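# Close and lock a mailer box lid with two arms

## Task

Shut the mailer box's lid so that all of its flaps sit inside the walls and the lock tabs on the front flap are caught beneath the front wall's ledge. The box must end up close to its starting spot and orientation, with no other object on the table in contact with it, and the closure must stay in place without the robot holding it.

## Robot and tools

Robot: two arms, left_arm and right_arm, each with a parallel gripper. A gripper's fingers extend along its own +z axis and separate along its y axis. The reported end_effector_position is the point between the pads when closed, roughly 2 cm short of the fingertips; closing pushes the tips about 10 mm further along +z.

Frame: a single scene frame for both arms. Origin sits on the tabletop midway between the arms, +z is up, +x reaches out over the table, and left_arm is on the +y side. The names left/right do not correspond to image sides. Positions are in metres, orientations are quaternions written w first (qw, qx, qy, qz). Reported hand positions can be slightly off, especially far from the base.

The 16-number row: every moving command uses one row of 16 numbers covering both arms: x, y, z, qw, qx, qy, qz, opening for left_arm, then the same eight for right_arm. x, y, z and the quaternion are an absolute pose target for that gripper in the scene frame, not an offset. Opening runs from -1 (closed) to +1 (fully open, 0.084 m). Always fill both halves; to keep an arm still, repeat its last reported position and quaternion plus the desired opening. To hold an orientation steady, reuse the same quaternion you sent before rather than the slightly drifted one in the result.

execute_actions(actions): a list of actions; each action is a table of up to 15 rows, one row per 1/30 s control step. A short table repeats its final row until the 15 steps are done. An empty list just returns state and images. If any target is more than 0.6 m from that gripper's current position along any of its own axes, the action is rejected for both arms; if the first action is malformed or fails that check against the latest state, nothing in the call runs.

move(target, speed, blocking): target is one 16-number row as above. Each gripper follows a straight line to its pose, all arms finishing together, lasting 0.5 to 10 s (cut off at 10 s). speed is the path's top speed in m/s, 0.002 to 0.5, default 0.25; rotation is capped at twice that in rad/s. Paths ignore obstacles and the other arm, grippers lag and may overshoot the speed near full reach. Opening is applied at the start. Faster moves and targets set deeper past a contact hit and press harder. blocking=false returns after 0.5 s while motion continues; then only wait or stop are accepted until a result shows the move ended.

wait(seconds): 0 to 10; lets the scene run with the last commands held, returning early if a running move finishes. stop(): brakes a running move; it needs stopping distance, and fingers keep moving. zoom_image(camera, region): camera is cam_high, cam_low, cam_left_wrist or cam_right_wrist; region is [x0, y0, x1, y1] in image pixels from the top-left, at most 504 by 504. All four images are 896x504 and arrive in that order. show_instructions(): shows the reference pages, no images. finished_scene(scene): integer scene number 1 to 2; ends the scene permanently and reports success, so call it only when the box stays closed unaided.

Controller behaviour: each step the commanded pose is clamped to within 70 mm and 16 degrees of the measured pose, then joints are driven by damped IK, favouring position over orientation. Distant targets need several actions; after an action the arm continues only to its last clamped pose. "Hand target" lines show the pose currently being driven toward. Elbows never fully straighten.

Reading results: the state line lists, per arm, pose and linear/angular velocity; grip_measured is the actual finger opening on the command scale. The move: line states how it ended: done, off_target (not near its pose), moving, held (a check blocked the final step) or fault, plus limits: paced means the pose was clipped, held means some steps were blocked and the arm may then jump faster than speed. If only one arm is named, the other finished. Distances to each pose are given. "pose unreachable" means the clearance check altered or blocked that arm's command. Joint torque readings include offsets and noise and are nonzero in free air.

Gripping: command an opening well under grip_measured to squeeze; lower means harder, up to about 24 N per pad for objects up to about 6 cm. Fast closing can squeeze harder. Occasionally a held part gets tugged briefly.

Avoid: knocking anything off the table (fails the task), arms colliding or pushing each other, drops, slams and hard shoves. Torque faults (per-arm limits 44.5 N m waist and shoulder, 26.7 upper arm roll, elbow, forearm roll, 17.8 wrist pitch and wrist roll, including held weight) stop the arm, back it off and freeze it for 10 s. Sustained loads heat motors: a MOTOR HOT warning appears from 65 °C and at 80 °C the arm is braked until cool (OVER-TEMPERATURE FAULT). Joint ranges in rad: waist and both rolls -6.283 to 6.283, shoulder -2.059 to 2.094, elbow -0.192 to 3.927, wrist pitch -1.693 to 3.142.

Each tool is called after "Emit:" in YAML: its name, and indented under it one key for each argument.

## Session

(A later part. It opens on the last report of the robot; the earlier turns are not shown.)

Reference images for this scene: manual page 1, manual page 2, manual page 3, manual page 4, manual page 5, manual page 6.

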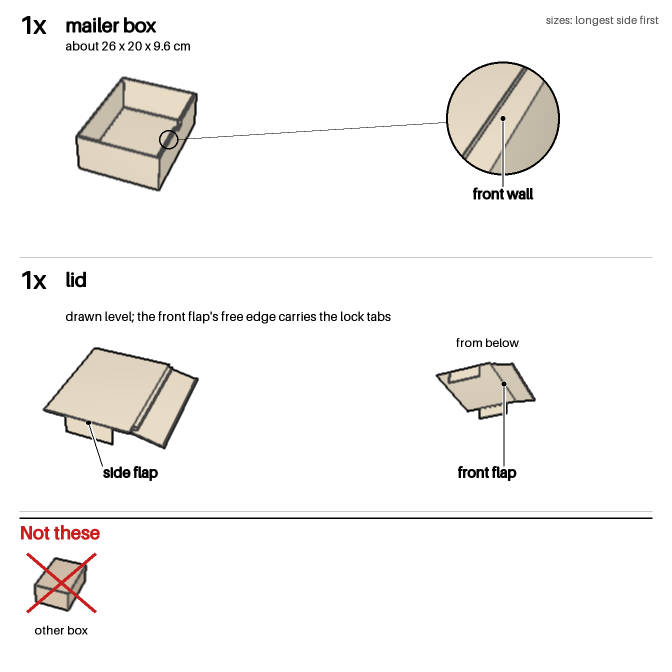

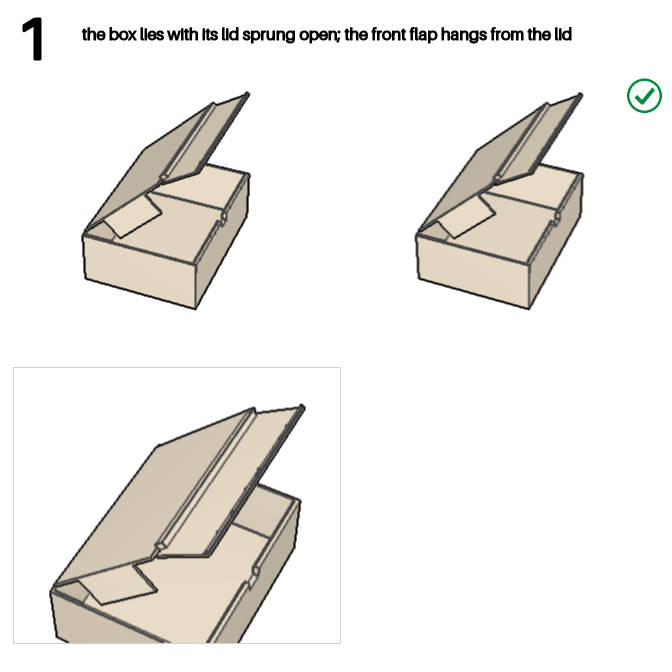

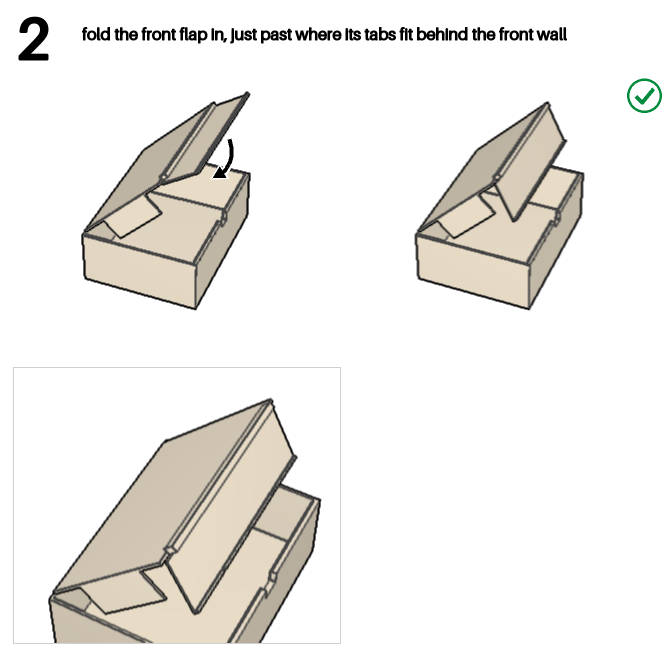

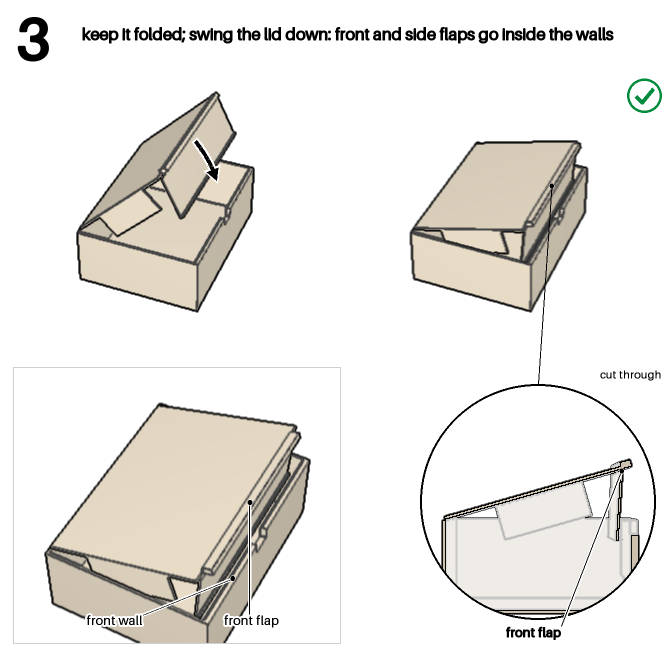

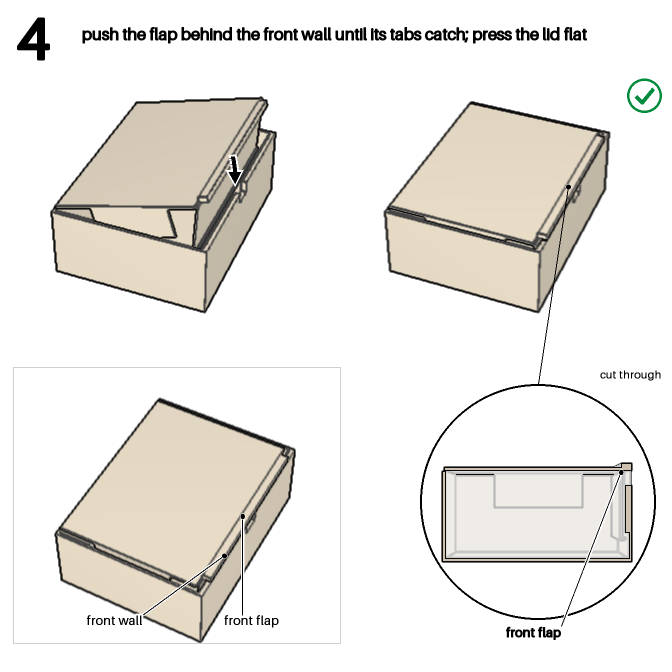

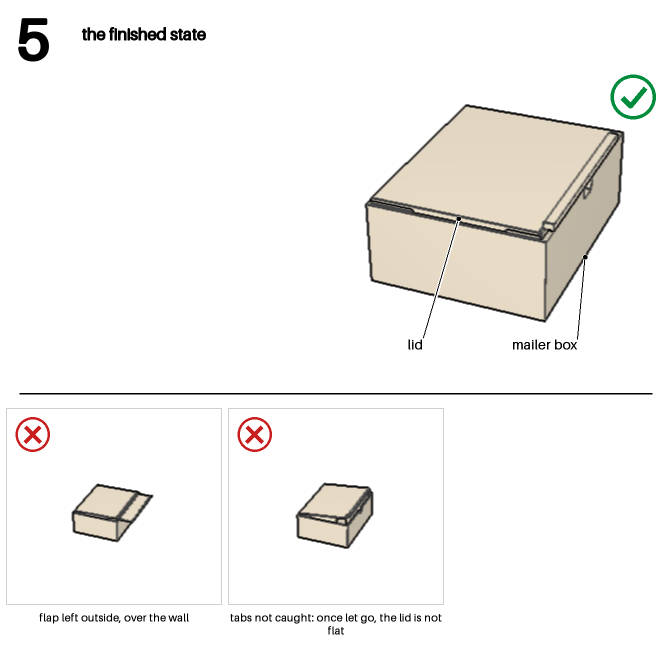

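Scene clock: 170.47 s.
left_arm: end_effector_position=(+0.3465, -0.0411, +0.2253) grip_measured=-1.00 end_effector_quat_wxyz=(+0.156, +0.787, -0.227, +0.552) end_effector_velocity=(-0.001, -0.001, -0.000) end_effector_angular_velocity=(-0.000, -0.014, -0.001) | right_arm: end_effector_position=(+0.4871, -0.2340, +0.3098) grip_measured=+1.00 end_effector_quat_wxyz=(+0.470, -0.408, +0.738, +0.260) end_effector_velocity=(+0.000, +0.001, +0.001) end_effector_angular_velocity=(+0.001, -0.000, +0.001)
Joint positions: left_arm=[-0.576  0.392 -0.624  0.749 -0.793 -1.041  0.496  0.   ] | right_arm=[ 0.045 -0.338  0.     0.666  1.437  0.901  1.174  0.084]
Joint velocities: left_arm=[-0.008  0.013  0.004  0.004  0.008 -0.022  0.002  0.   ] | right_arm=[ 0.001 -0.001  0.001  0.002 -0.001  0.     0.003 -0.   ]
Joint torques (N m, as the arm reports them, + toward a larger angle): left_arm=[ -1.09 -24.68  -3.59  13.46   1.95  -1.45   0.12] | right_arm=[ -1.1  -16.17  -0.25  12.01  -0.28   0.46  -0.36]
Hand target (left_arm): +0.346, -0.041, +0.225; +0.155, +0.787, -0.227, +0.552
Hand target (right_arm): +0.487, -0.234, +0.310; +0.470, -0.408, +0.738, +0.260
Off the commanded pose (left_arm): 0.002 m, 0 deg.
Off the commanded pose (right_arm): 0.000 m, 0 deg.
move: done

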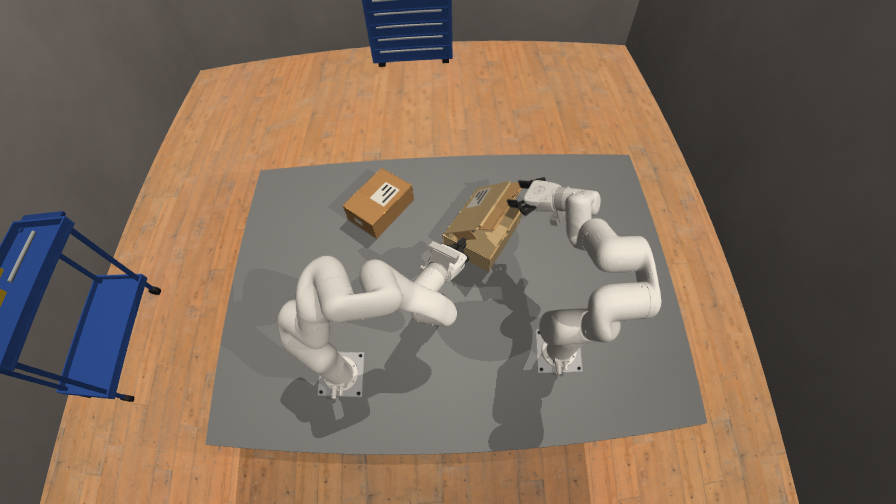

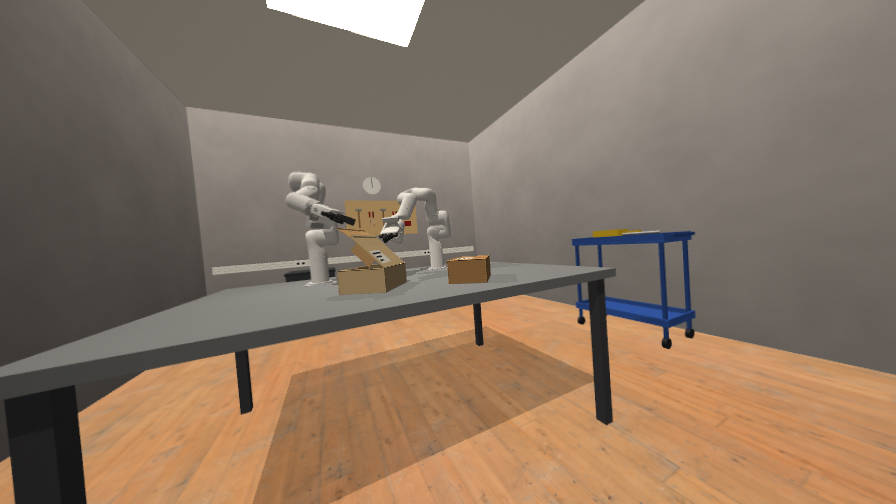

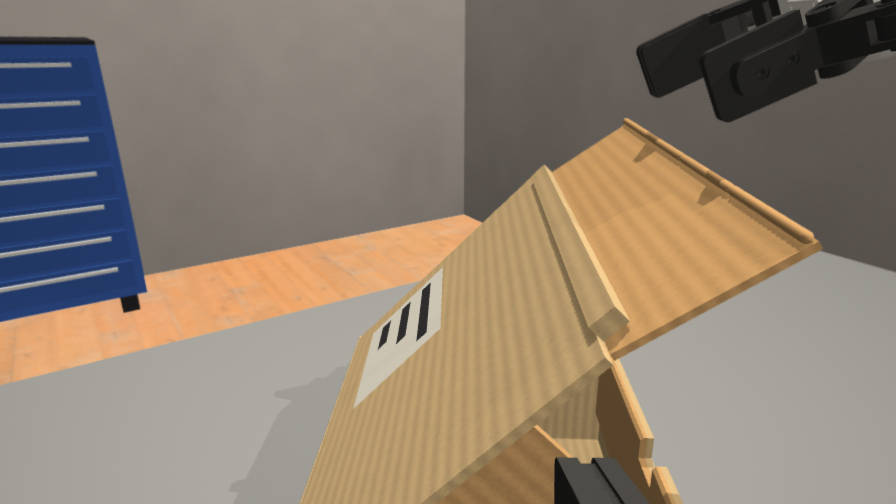

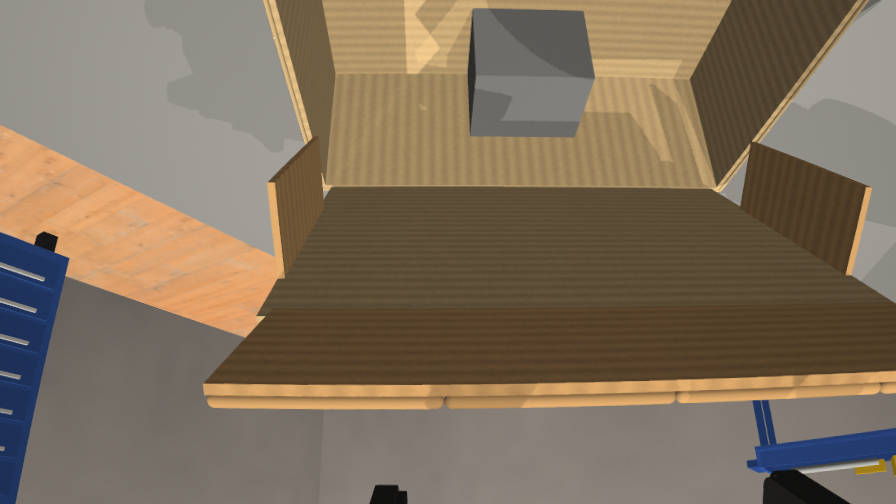

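Emit:
execute_actions:
  actions: []

Scene clock: 197.87 s.
left_arm: end_effector_position=(+0.3464, -0.0412, +0.2250) grip_measured=-1.00 end_effector_quat_wxyz=(+0.155, +0.787, -0.227, +0.552) end_effector_velocity=(-0.000, -0.001, +0.001) end_effector_angular_velocity=(-0.001, -0.002, -0.002) | right_arm: end_effector_position=(+0.4871, -0.2340, +0.3099) grip_measured=+1.00 end_effector_quat_wxyz=(+0.470, -0.408, +0.738, +0.260) end_effector_velocity=(-0.001, +0.001, -0.000) end_effector_angular_velocity=(+0.001, +0.000, +0.003)
Joint positions: left_arm=[-0.576  0.394 -0.623  0.749 -0.792 -1.043  0.497  0.   ] | right_arm=[ 0.045 -0.338  0.     0.667  1.437  0.901  1.174  0.084]
Joint velocities: left_arm=[-0.001 -0.001 -0.     0.     0.002 -0.001 -0.     0.   ] | right_arm=[ 0.001  0.    -0.001 -0.    -0.     0.002 -0.001 -0.   ]
Joint torques (N m, as the arm reports them, + toward a larger angle): left_arm=[ -1.02 -23.75  -3.54  13.42   1.98  -1.44   0.17] | right_arm=[ -1.4  -16.33  -0.12  11.89  -0.25   0.36  -0.44]
Hand target (left_arm): +0.346, -0.041, +0.225; +0.155, +0.787, -0.227, +0.552
Hand target (right_arm): +0.487, -0.234, +0.310; +0.470, -0.408, +0.738, +0.260
Off the commanded pose (left_arm): 0.002 m, 0 deg.
Off the commanded pose (right_arm): 0.000 m, 0 deg.

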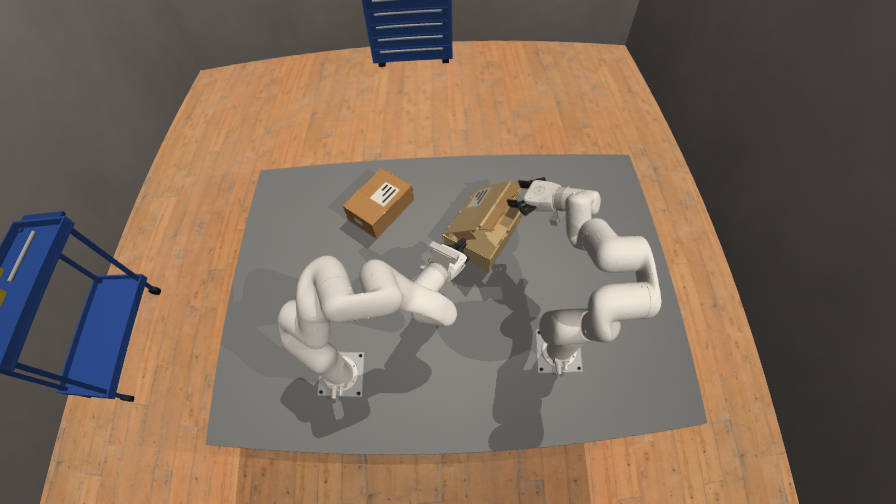

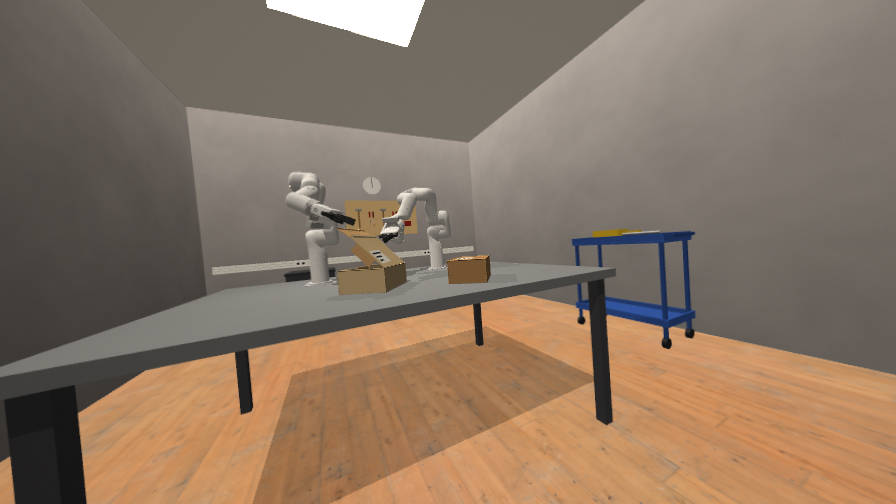

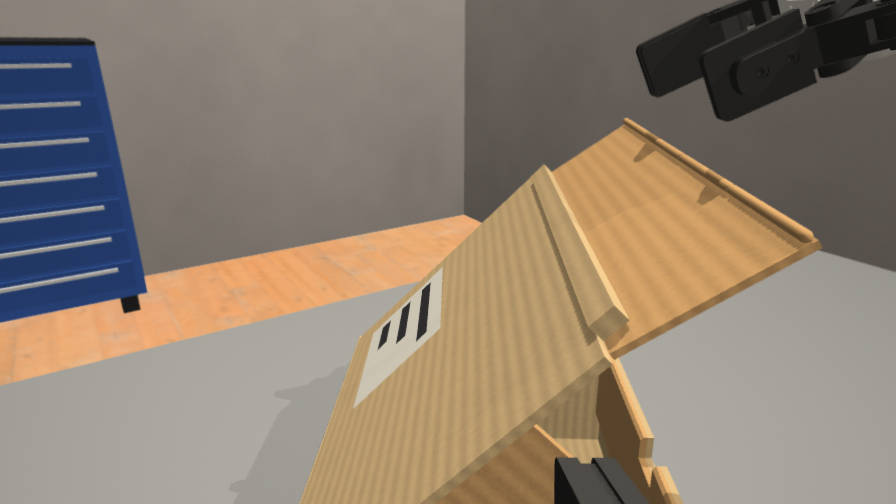

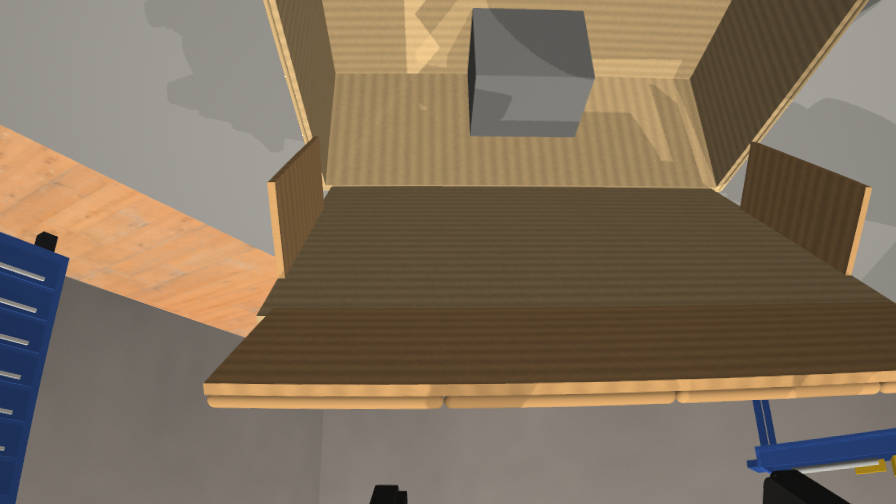

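Emit:
show_instructions:

Emit:
move:
  target: [0.39,-0.072,0.222,0.158,0.787,-0.226,0.552,-1,0.487,-0.234,0.31,-0.470,0.408,-0.737,-0.260,1]
  speed: 0.05

Reference images for this scene: manual page 1, manual page 2, manual page 3, manual page 4, manual page 5, manual page 6.

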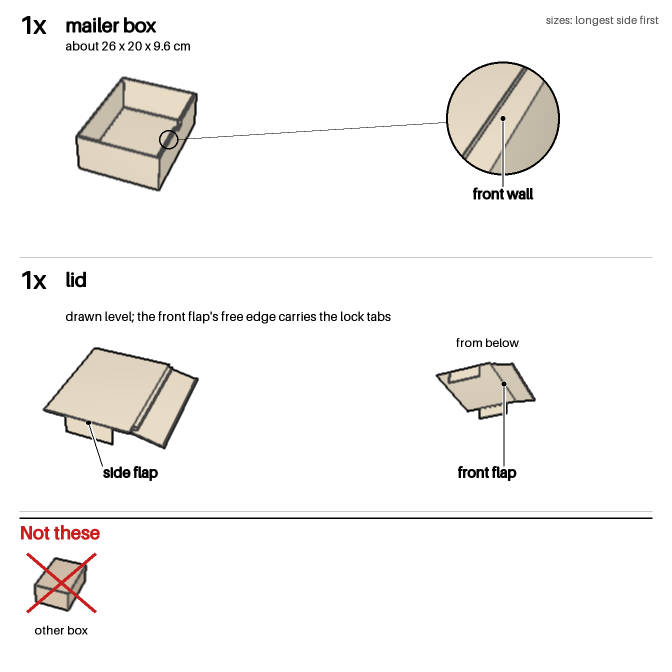

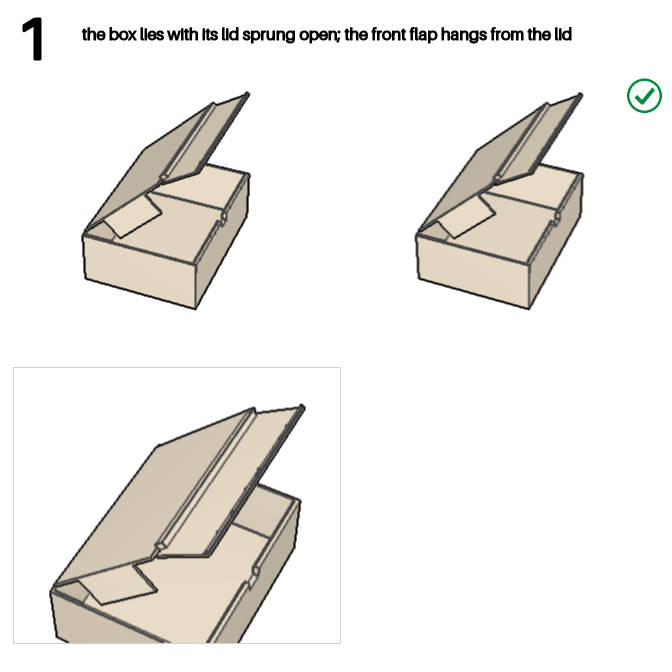

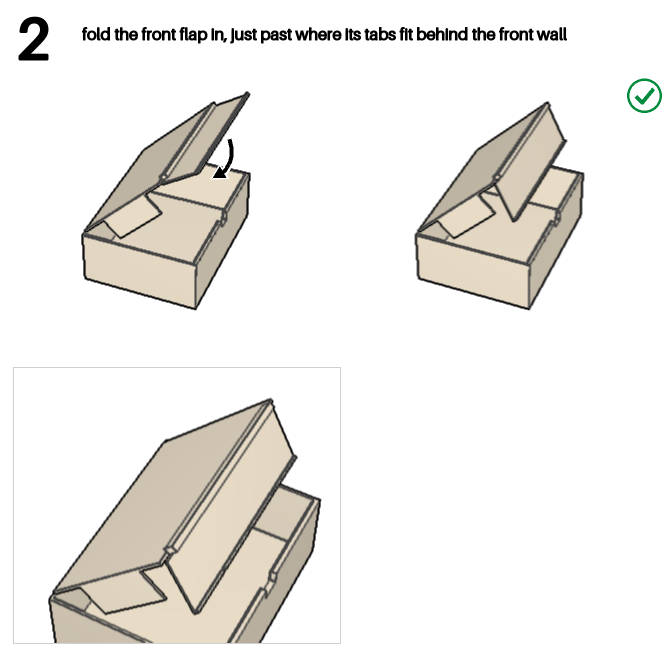

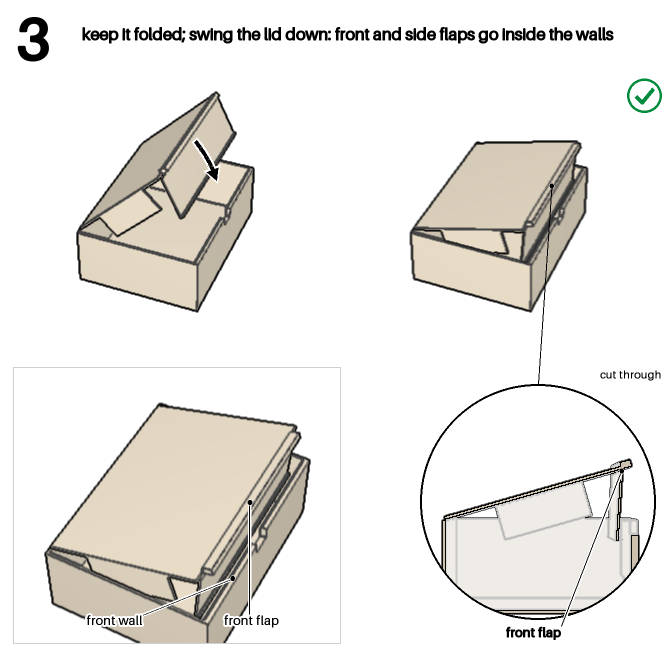

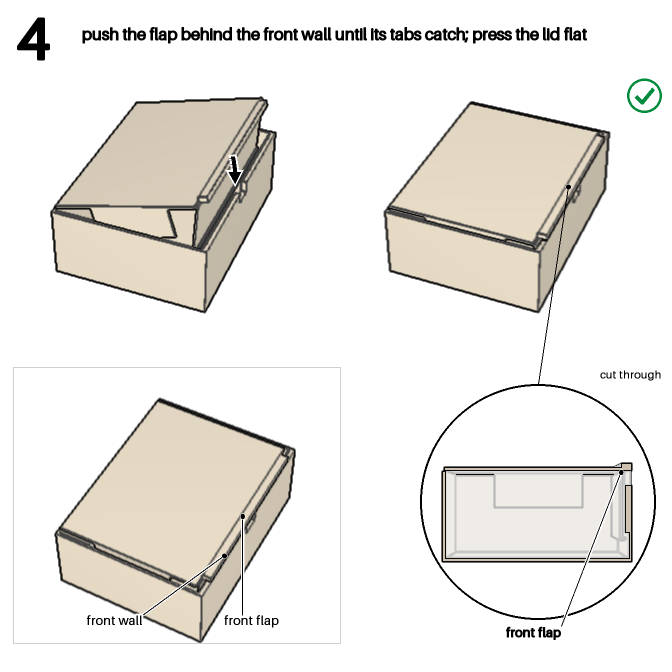

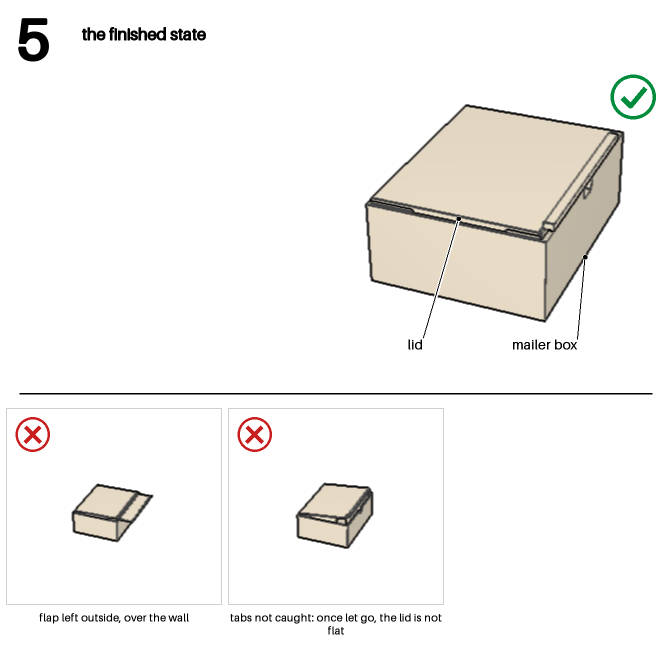

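Scene clock: 208.40 s.
left_arm: end_effector_position=(+0.3896, -0.0720, +0.2218) grip_measured=-1.00 end_effector_quat_wxyz=(+0.158, +0.787, -0.226, +0.552) end_effector_velocity=(+0.002, -0.001, +0.000) end_effector_angular_velocity=(-0.000, -0.001, +0.001) | right_arm: end_effector_position=(+0.4870, -0.2340, +0.3100) grip_measured=+1.00 end_effector_quat_wxyz=(+0.470, -0.408, +0.738, +0.260) end_effector_velocity=(-0.000, +0.000, +0.000) end_effector_angular_velocity=(+0.003, +0.000, -0.000)
Joint positions: left_arm=[-0.583  0.508 -0.575  0.937 -0.757 -0.983  0.573  0.   ] | right_arm=[ 0.045 -0.339  0.     0.666  1.436  0.9    1.175  0.084]
Joint velocities: left_arm=[-0.001  0.005  0.003  0.009  0.     0.002  0.004  0.   ] | right_arm=[-0.001  0.     0.001 -0.     0.002  0.002 -0.     0.   ]
Joint torques (N m, as the arm reports them, + toward a larger angle): left_arm=[ -0.93 -28.76  -4.41  14.33   2.05  -1.51   0.05] | right_arm=[ -1.24 -16.32  -0.13  12.02  -0.27   0.37  -0.49]
Hand target (left_arm): +0.390, -0.072, +0.222; +0.158, +0.787, -0.226, +0.552
Hand target (right_arm): +0.487, -0.234, +0.310; +0.470, -0.408, +0.738, +0.260
Off the commanded pose (left_arm): 0.000 m, 0 deg.
Off the commanded pose (right_arm): 0.000 m, 0 deg.
move: done

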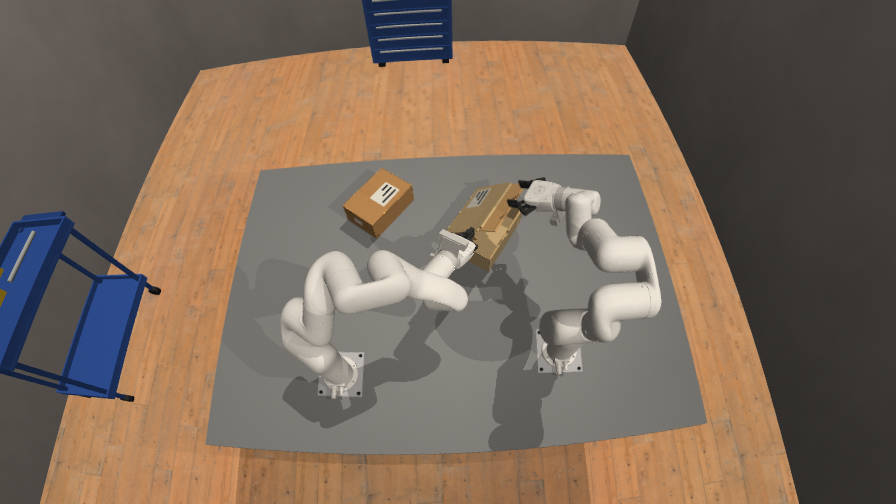

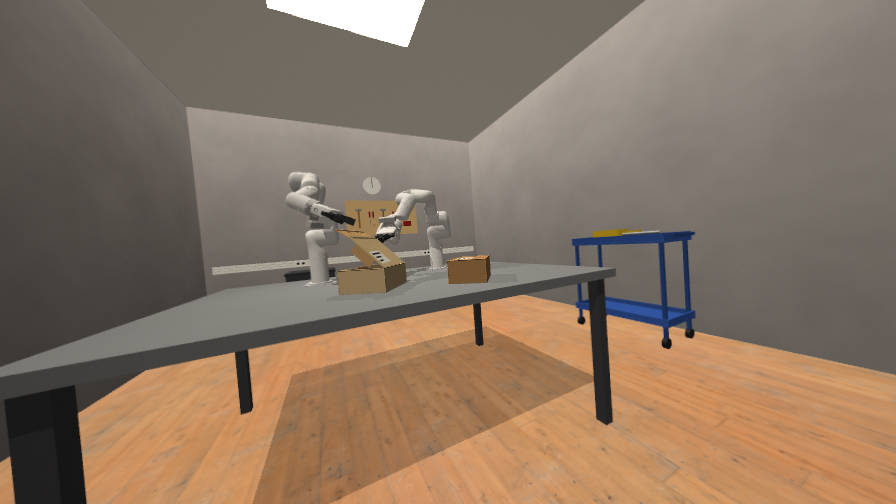

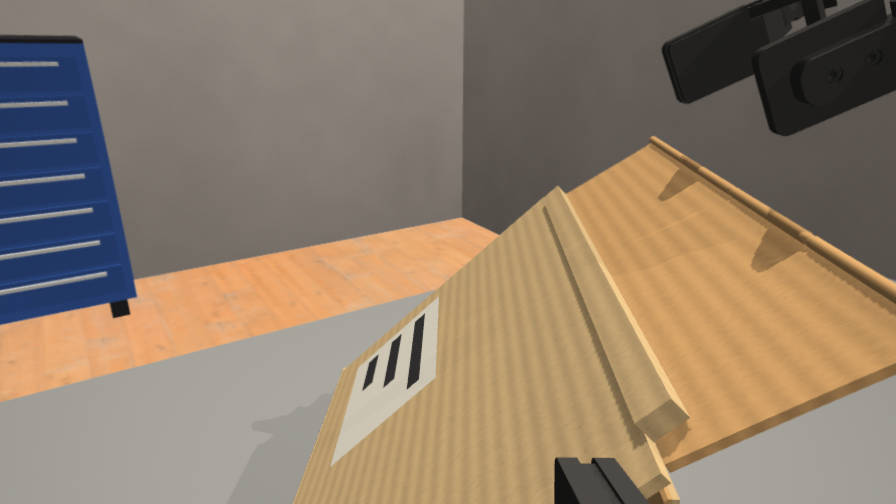

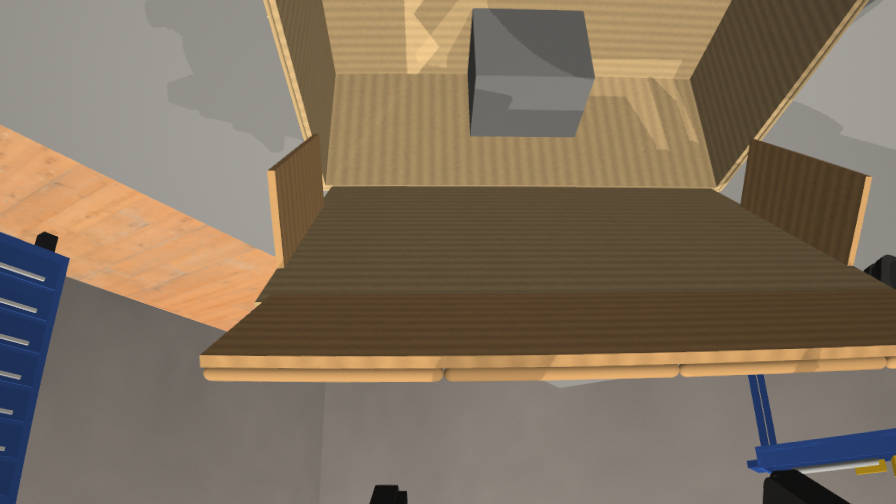

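Emit:
move:
  target: [0.388,-0.078,0.20,0.158,0.787,-0.226,0.552,-1,0.487,-0.234,0.31,-0.470,0.408,-0.737,-0.260,1]
  speed: 0.05

Emit:
move:
  target: [0.413,-0.094,0.20,0.158,0.787,-0.226,0.552,-1,0.487,-0.234,0.30,-0.470,0.408,-0.737,-0.260,1]
  speed: 0.04

Scene clock: 217.67 s.
left_arm: end_effector_position=(+0.3880, -0.0779, +0.2004) grip_measured=-1.00 end_effector_quat_wxyz=(+0.158, +0.787, -0.226, +0.552) end_effector_velocity=(-0.000, -0.001, -0.001) end_effector_angular_velocity=(-0.002, -0.002, -0.000) | right_arm: end_effector_position=(+0.4870, -0.2340, +0.3100) grip_measured=+1.00 end_effector_quat_wxyz=(+0.470, -0.408, +0.738, +0.260) end_effector_velocity=(+0.000, -0.001, -0.000) end_effector_angular_velocity=(-0.001, +0.000, -0.003)
Joint positions: left_arm=[-0.602  0.581 -0.563  0.959 -0.726 -1.031  0.557  0.   ] | right_arm=[ 0.045 -0.339  0.     0.666  1.436  0.9    1.175  0.084]
Joint velocities: left_arm=[-0.003  0.008  0.002  0.004  0.004 -0.006 -0.002  0.   ] | right_arm=[-0.001  0.    -0.002 -0.    -0.001 -0.002  0.     0.   ]
Joint torques (N m, as the arm reports them, + toward a larger angle): left_arm=[ -0.96 -29.25  -5.11  13.71   2.04  -1.48   0.11] | right_arm=[ -1.3  -16.29  -0.02  12.01  -0.3    0.44  -0.42]
Hand target (left_arm): +0.388, -0.078, +0.200; +0.158, +0.787, -0.226, +0.552
Hand target (right_arm): +0.487, -0.234, +0.310; +0.470, -0.408, +0.738, +0.260
Off the commanded pose (left_arm): 0.000 m, 0 deg.
Off the commanded pose (right_arm): 0.000 m, 0 deg.
move: done

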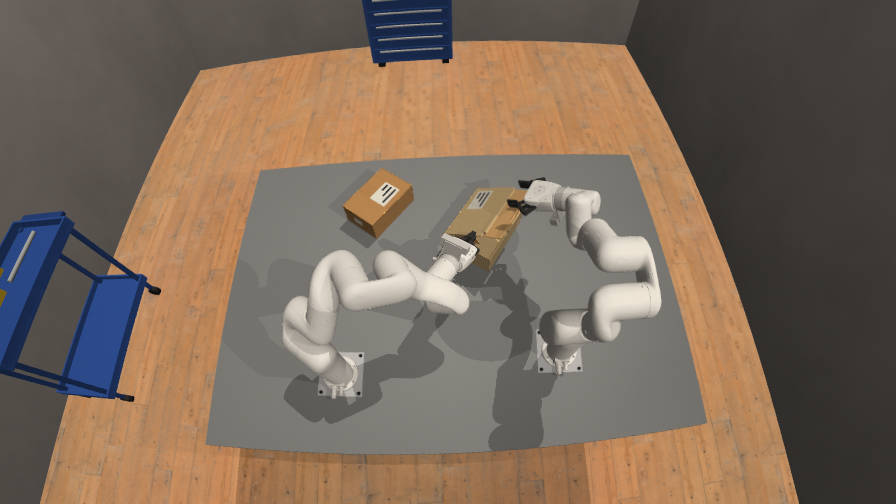

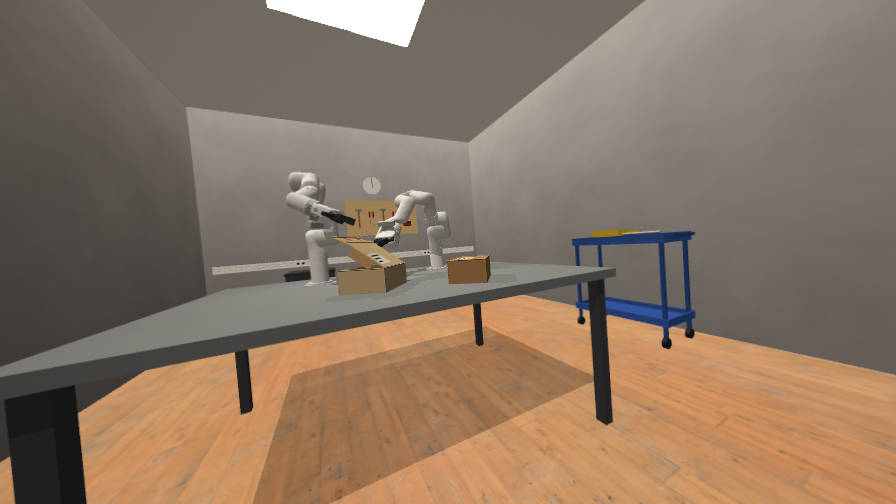

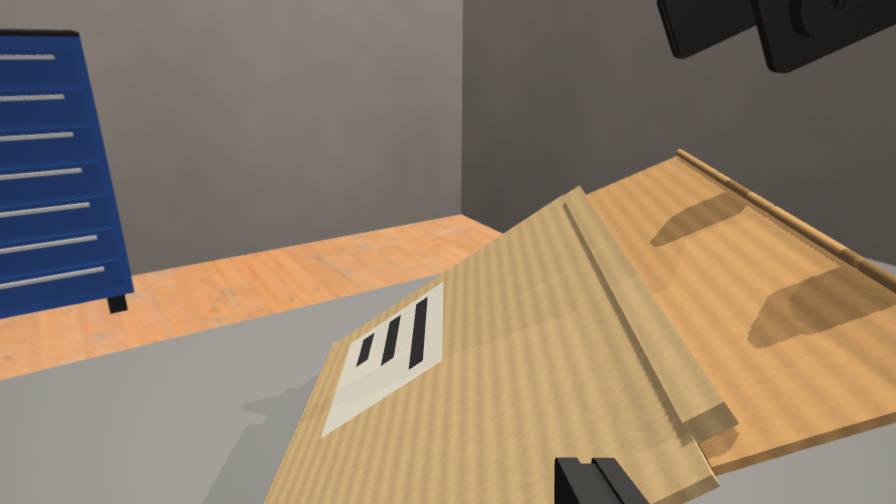

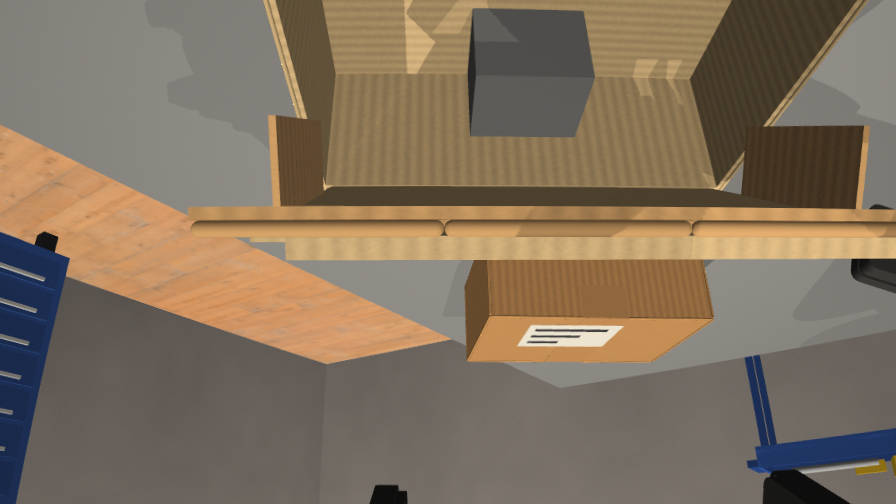

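Scene clock: 218.80 s.
left_arm: end_effector_position=(+0.4127, -0.0940, +0.1999) grip_measured=-1.00 end_effector_quat_wxyz=(+0.158, +0.787, -0.226, +0.552) end_effector_velocity=(+0.002, -0.001, -0.001) end_effector_angular_velocity=(+0.001, +0.001, +0.001) | right_arm: end_effector_position=(+0.4870, -0.2340, +0.3001) grip_measured=+1.00 end_effector_quat_wxyz=(+0.470, -0.408, +0.738, +0.260) end_effector_velocity=(+0.000, +0.000, -0.000) end_effector_angular_velocity=(+0.001, -0.001, +0.001)
Joint positions: left_arm=[-0.611  0.634 -0.537  1.07  -0.721 -0.981  0.603  0.   ] | right_arm=[ 0.047 -0.324 -0.001  0.655  1.457  0.895  1.142  0.084]
Joint velocities: left_arm=[-0.001  0.004  0.002  0.008 -0.002  0.004  0.004  0.   ] | right_arm=[-0.     0.001 -0.001  0.     0.002  0.002 -0.002 -0.   ]
Joint torques (N m, as the arm reports them, + toward a larger angle): left_arm=[ -0.92 -31.69  -5.45  14.18   2.24  -1.45   0.07] | right_arm=[ -1.48 -16.41  -0.19  11.92  -0.47   0.44  -0.51]
Hand target (left_arm): +0.413, -0.094, +0.200; +0.158, +0.787, -0.226, +0.552
Hand target (right_arm): +0.487, -0.234, +0.300; +0.470, -0.408, +0.738, +0.260
Off the commanded pose (left_arm): 0.000 m, 0 deg.
Off the commanded pose (right_arm): 0.000 m, 0 deg.
move: done

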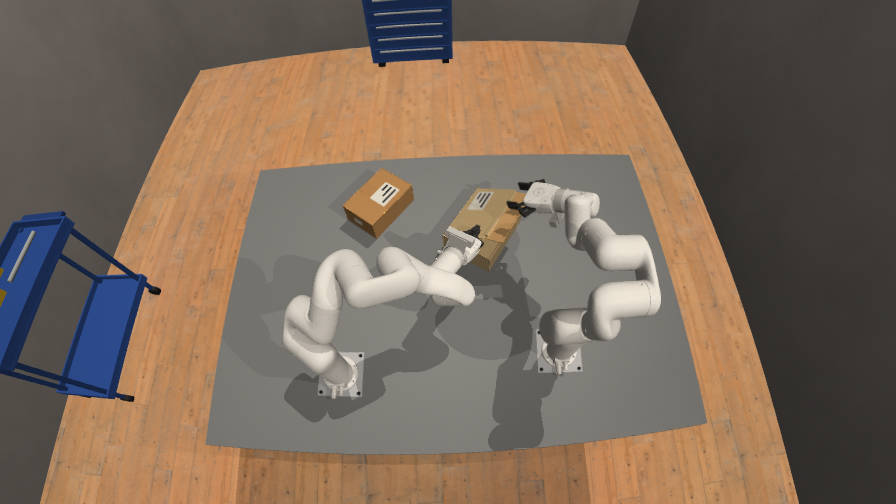

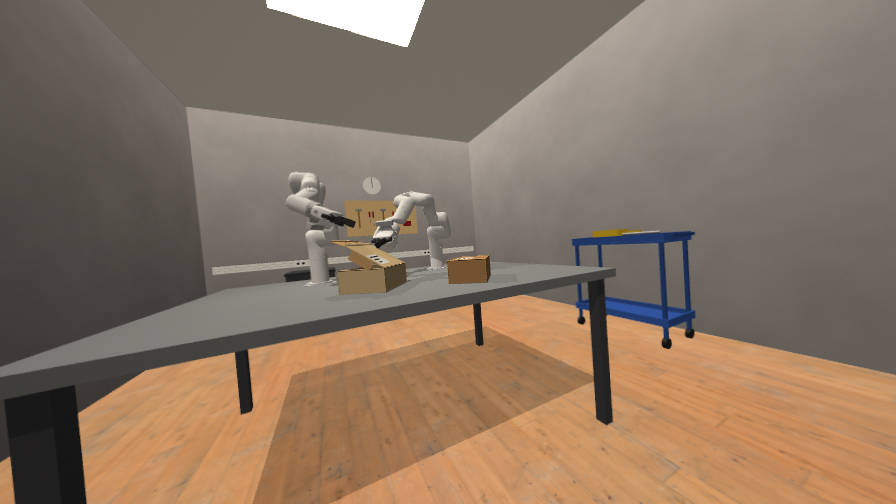

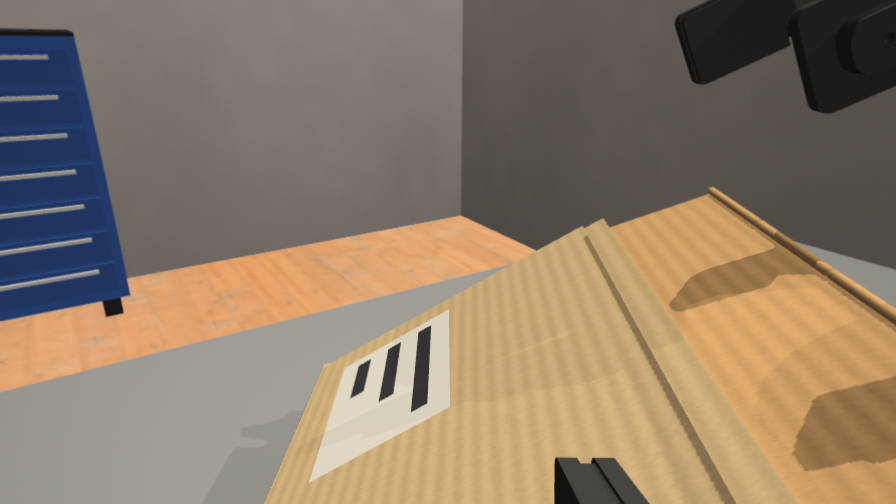

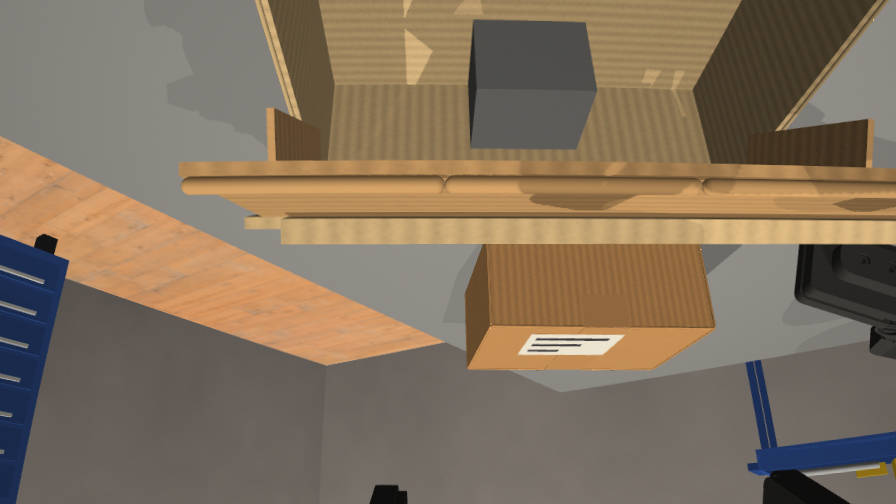

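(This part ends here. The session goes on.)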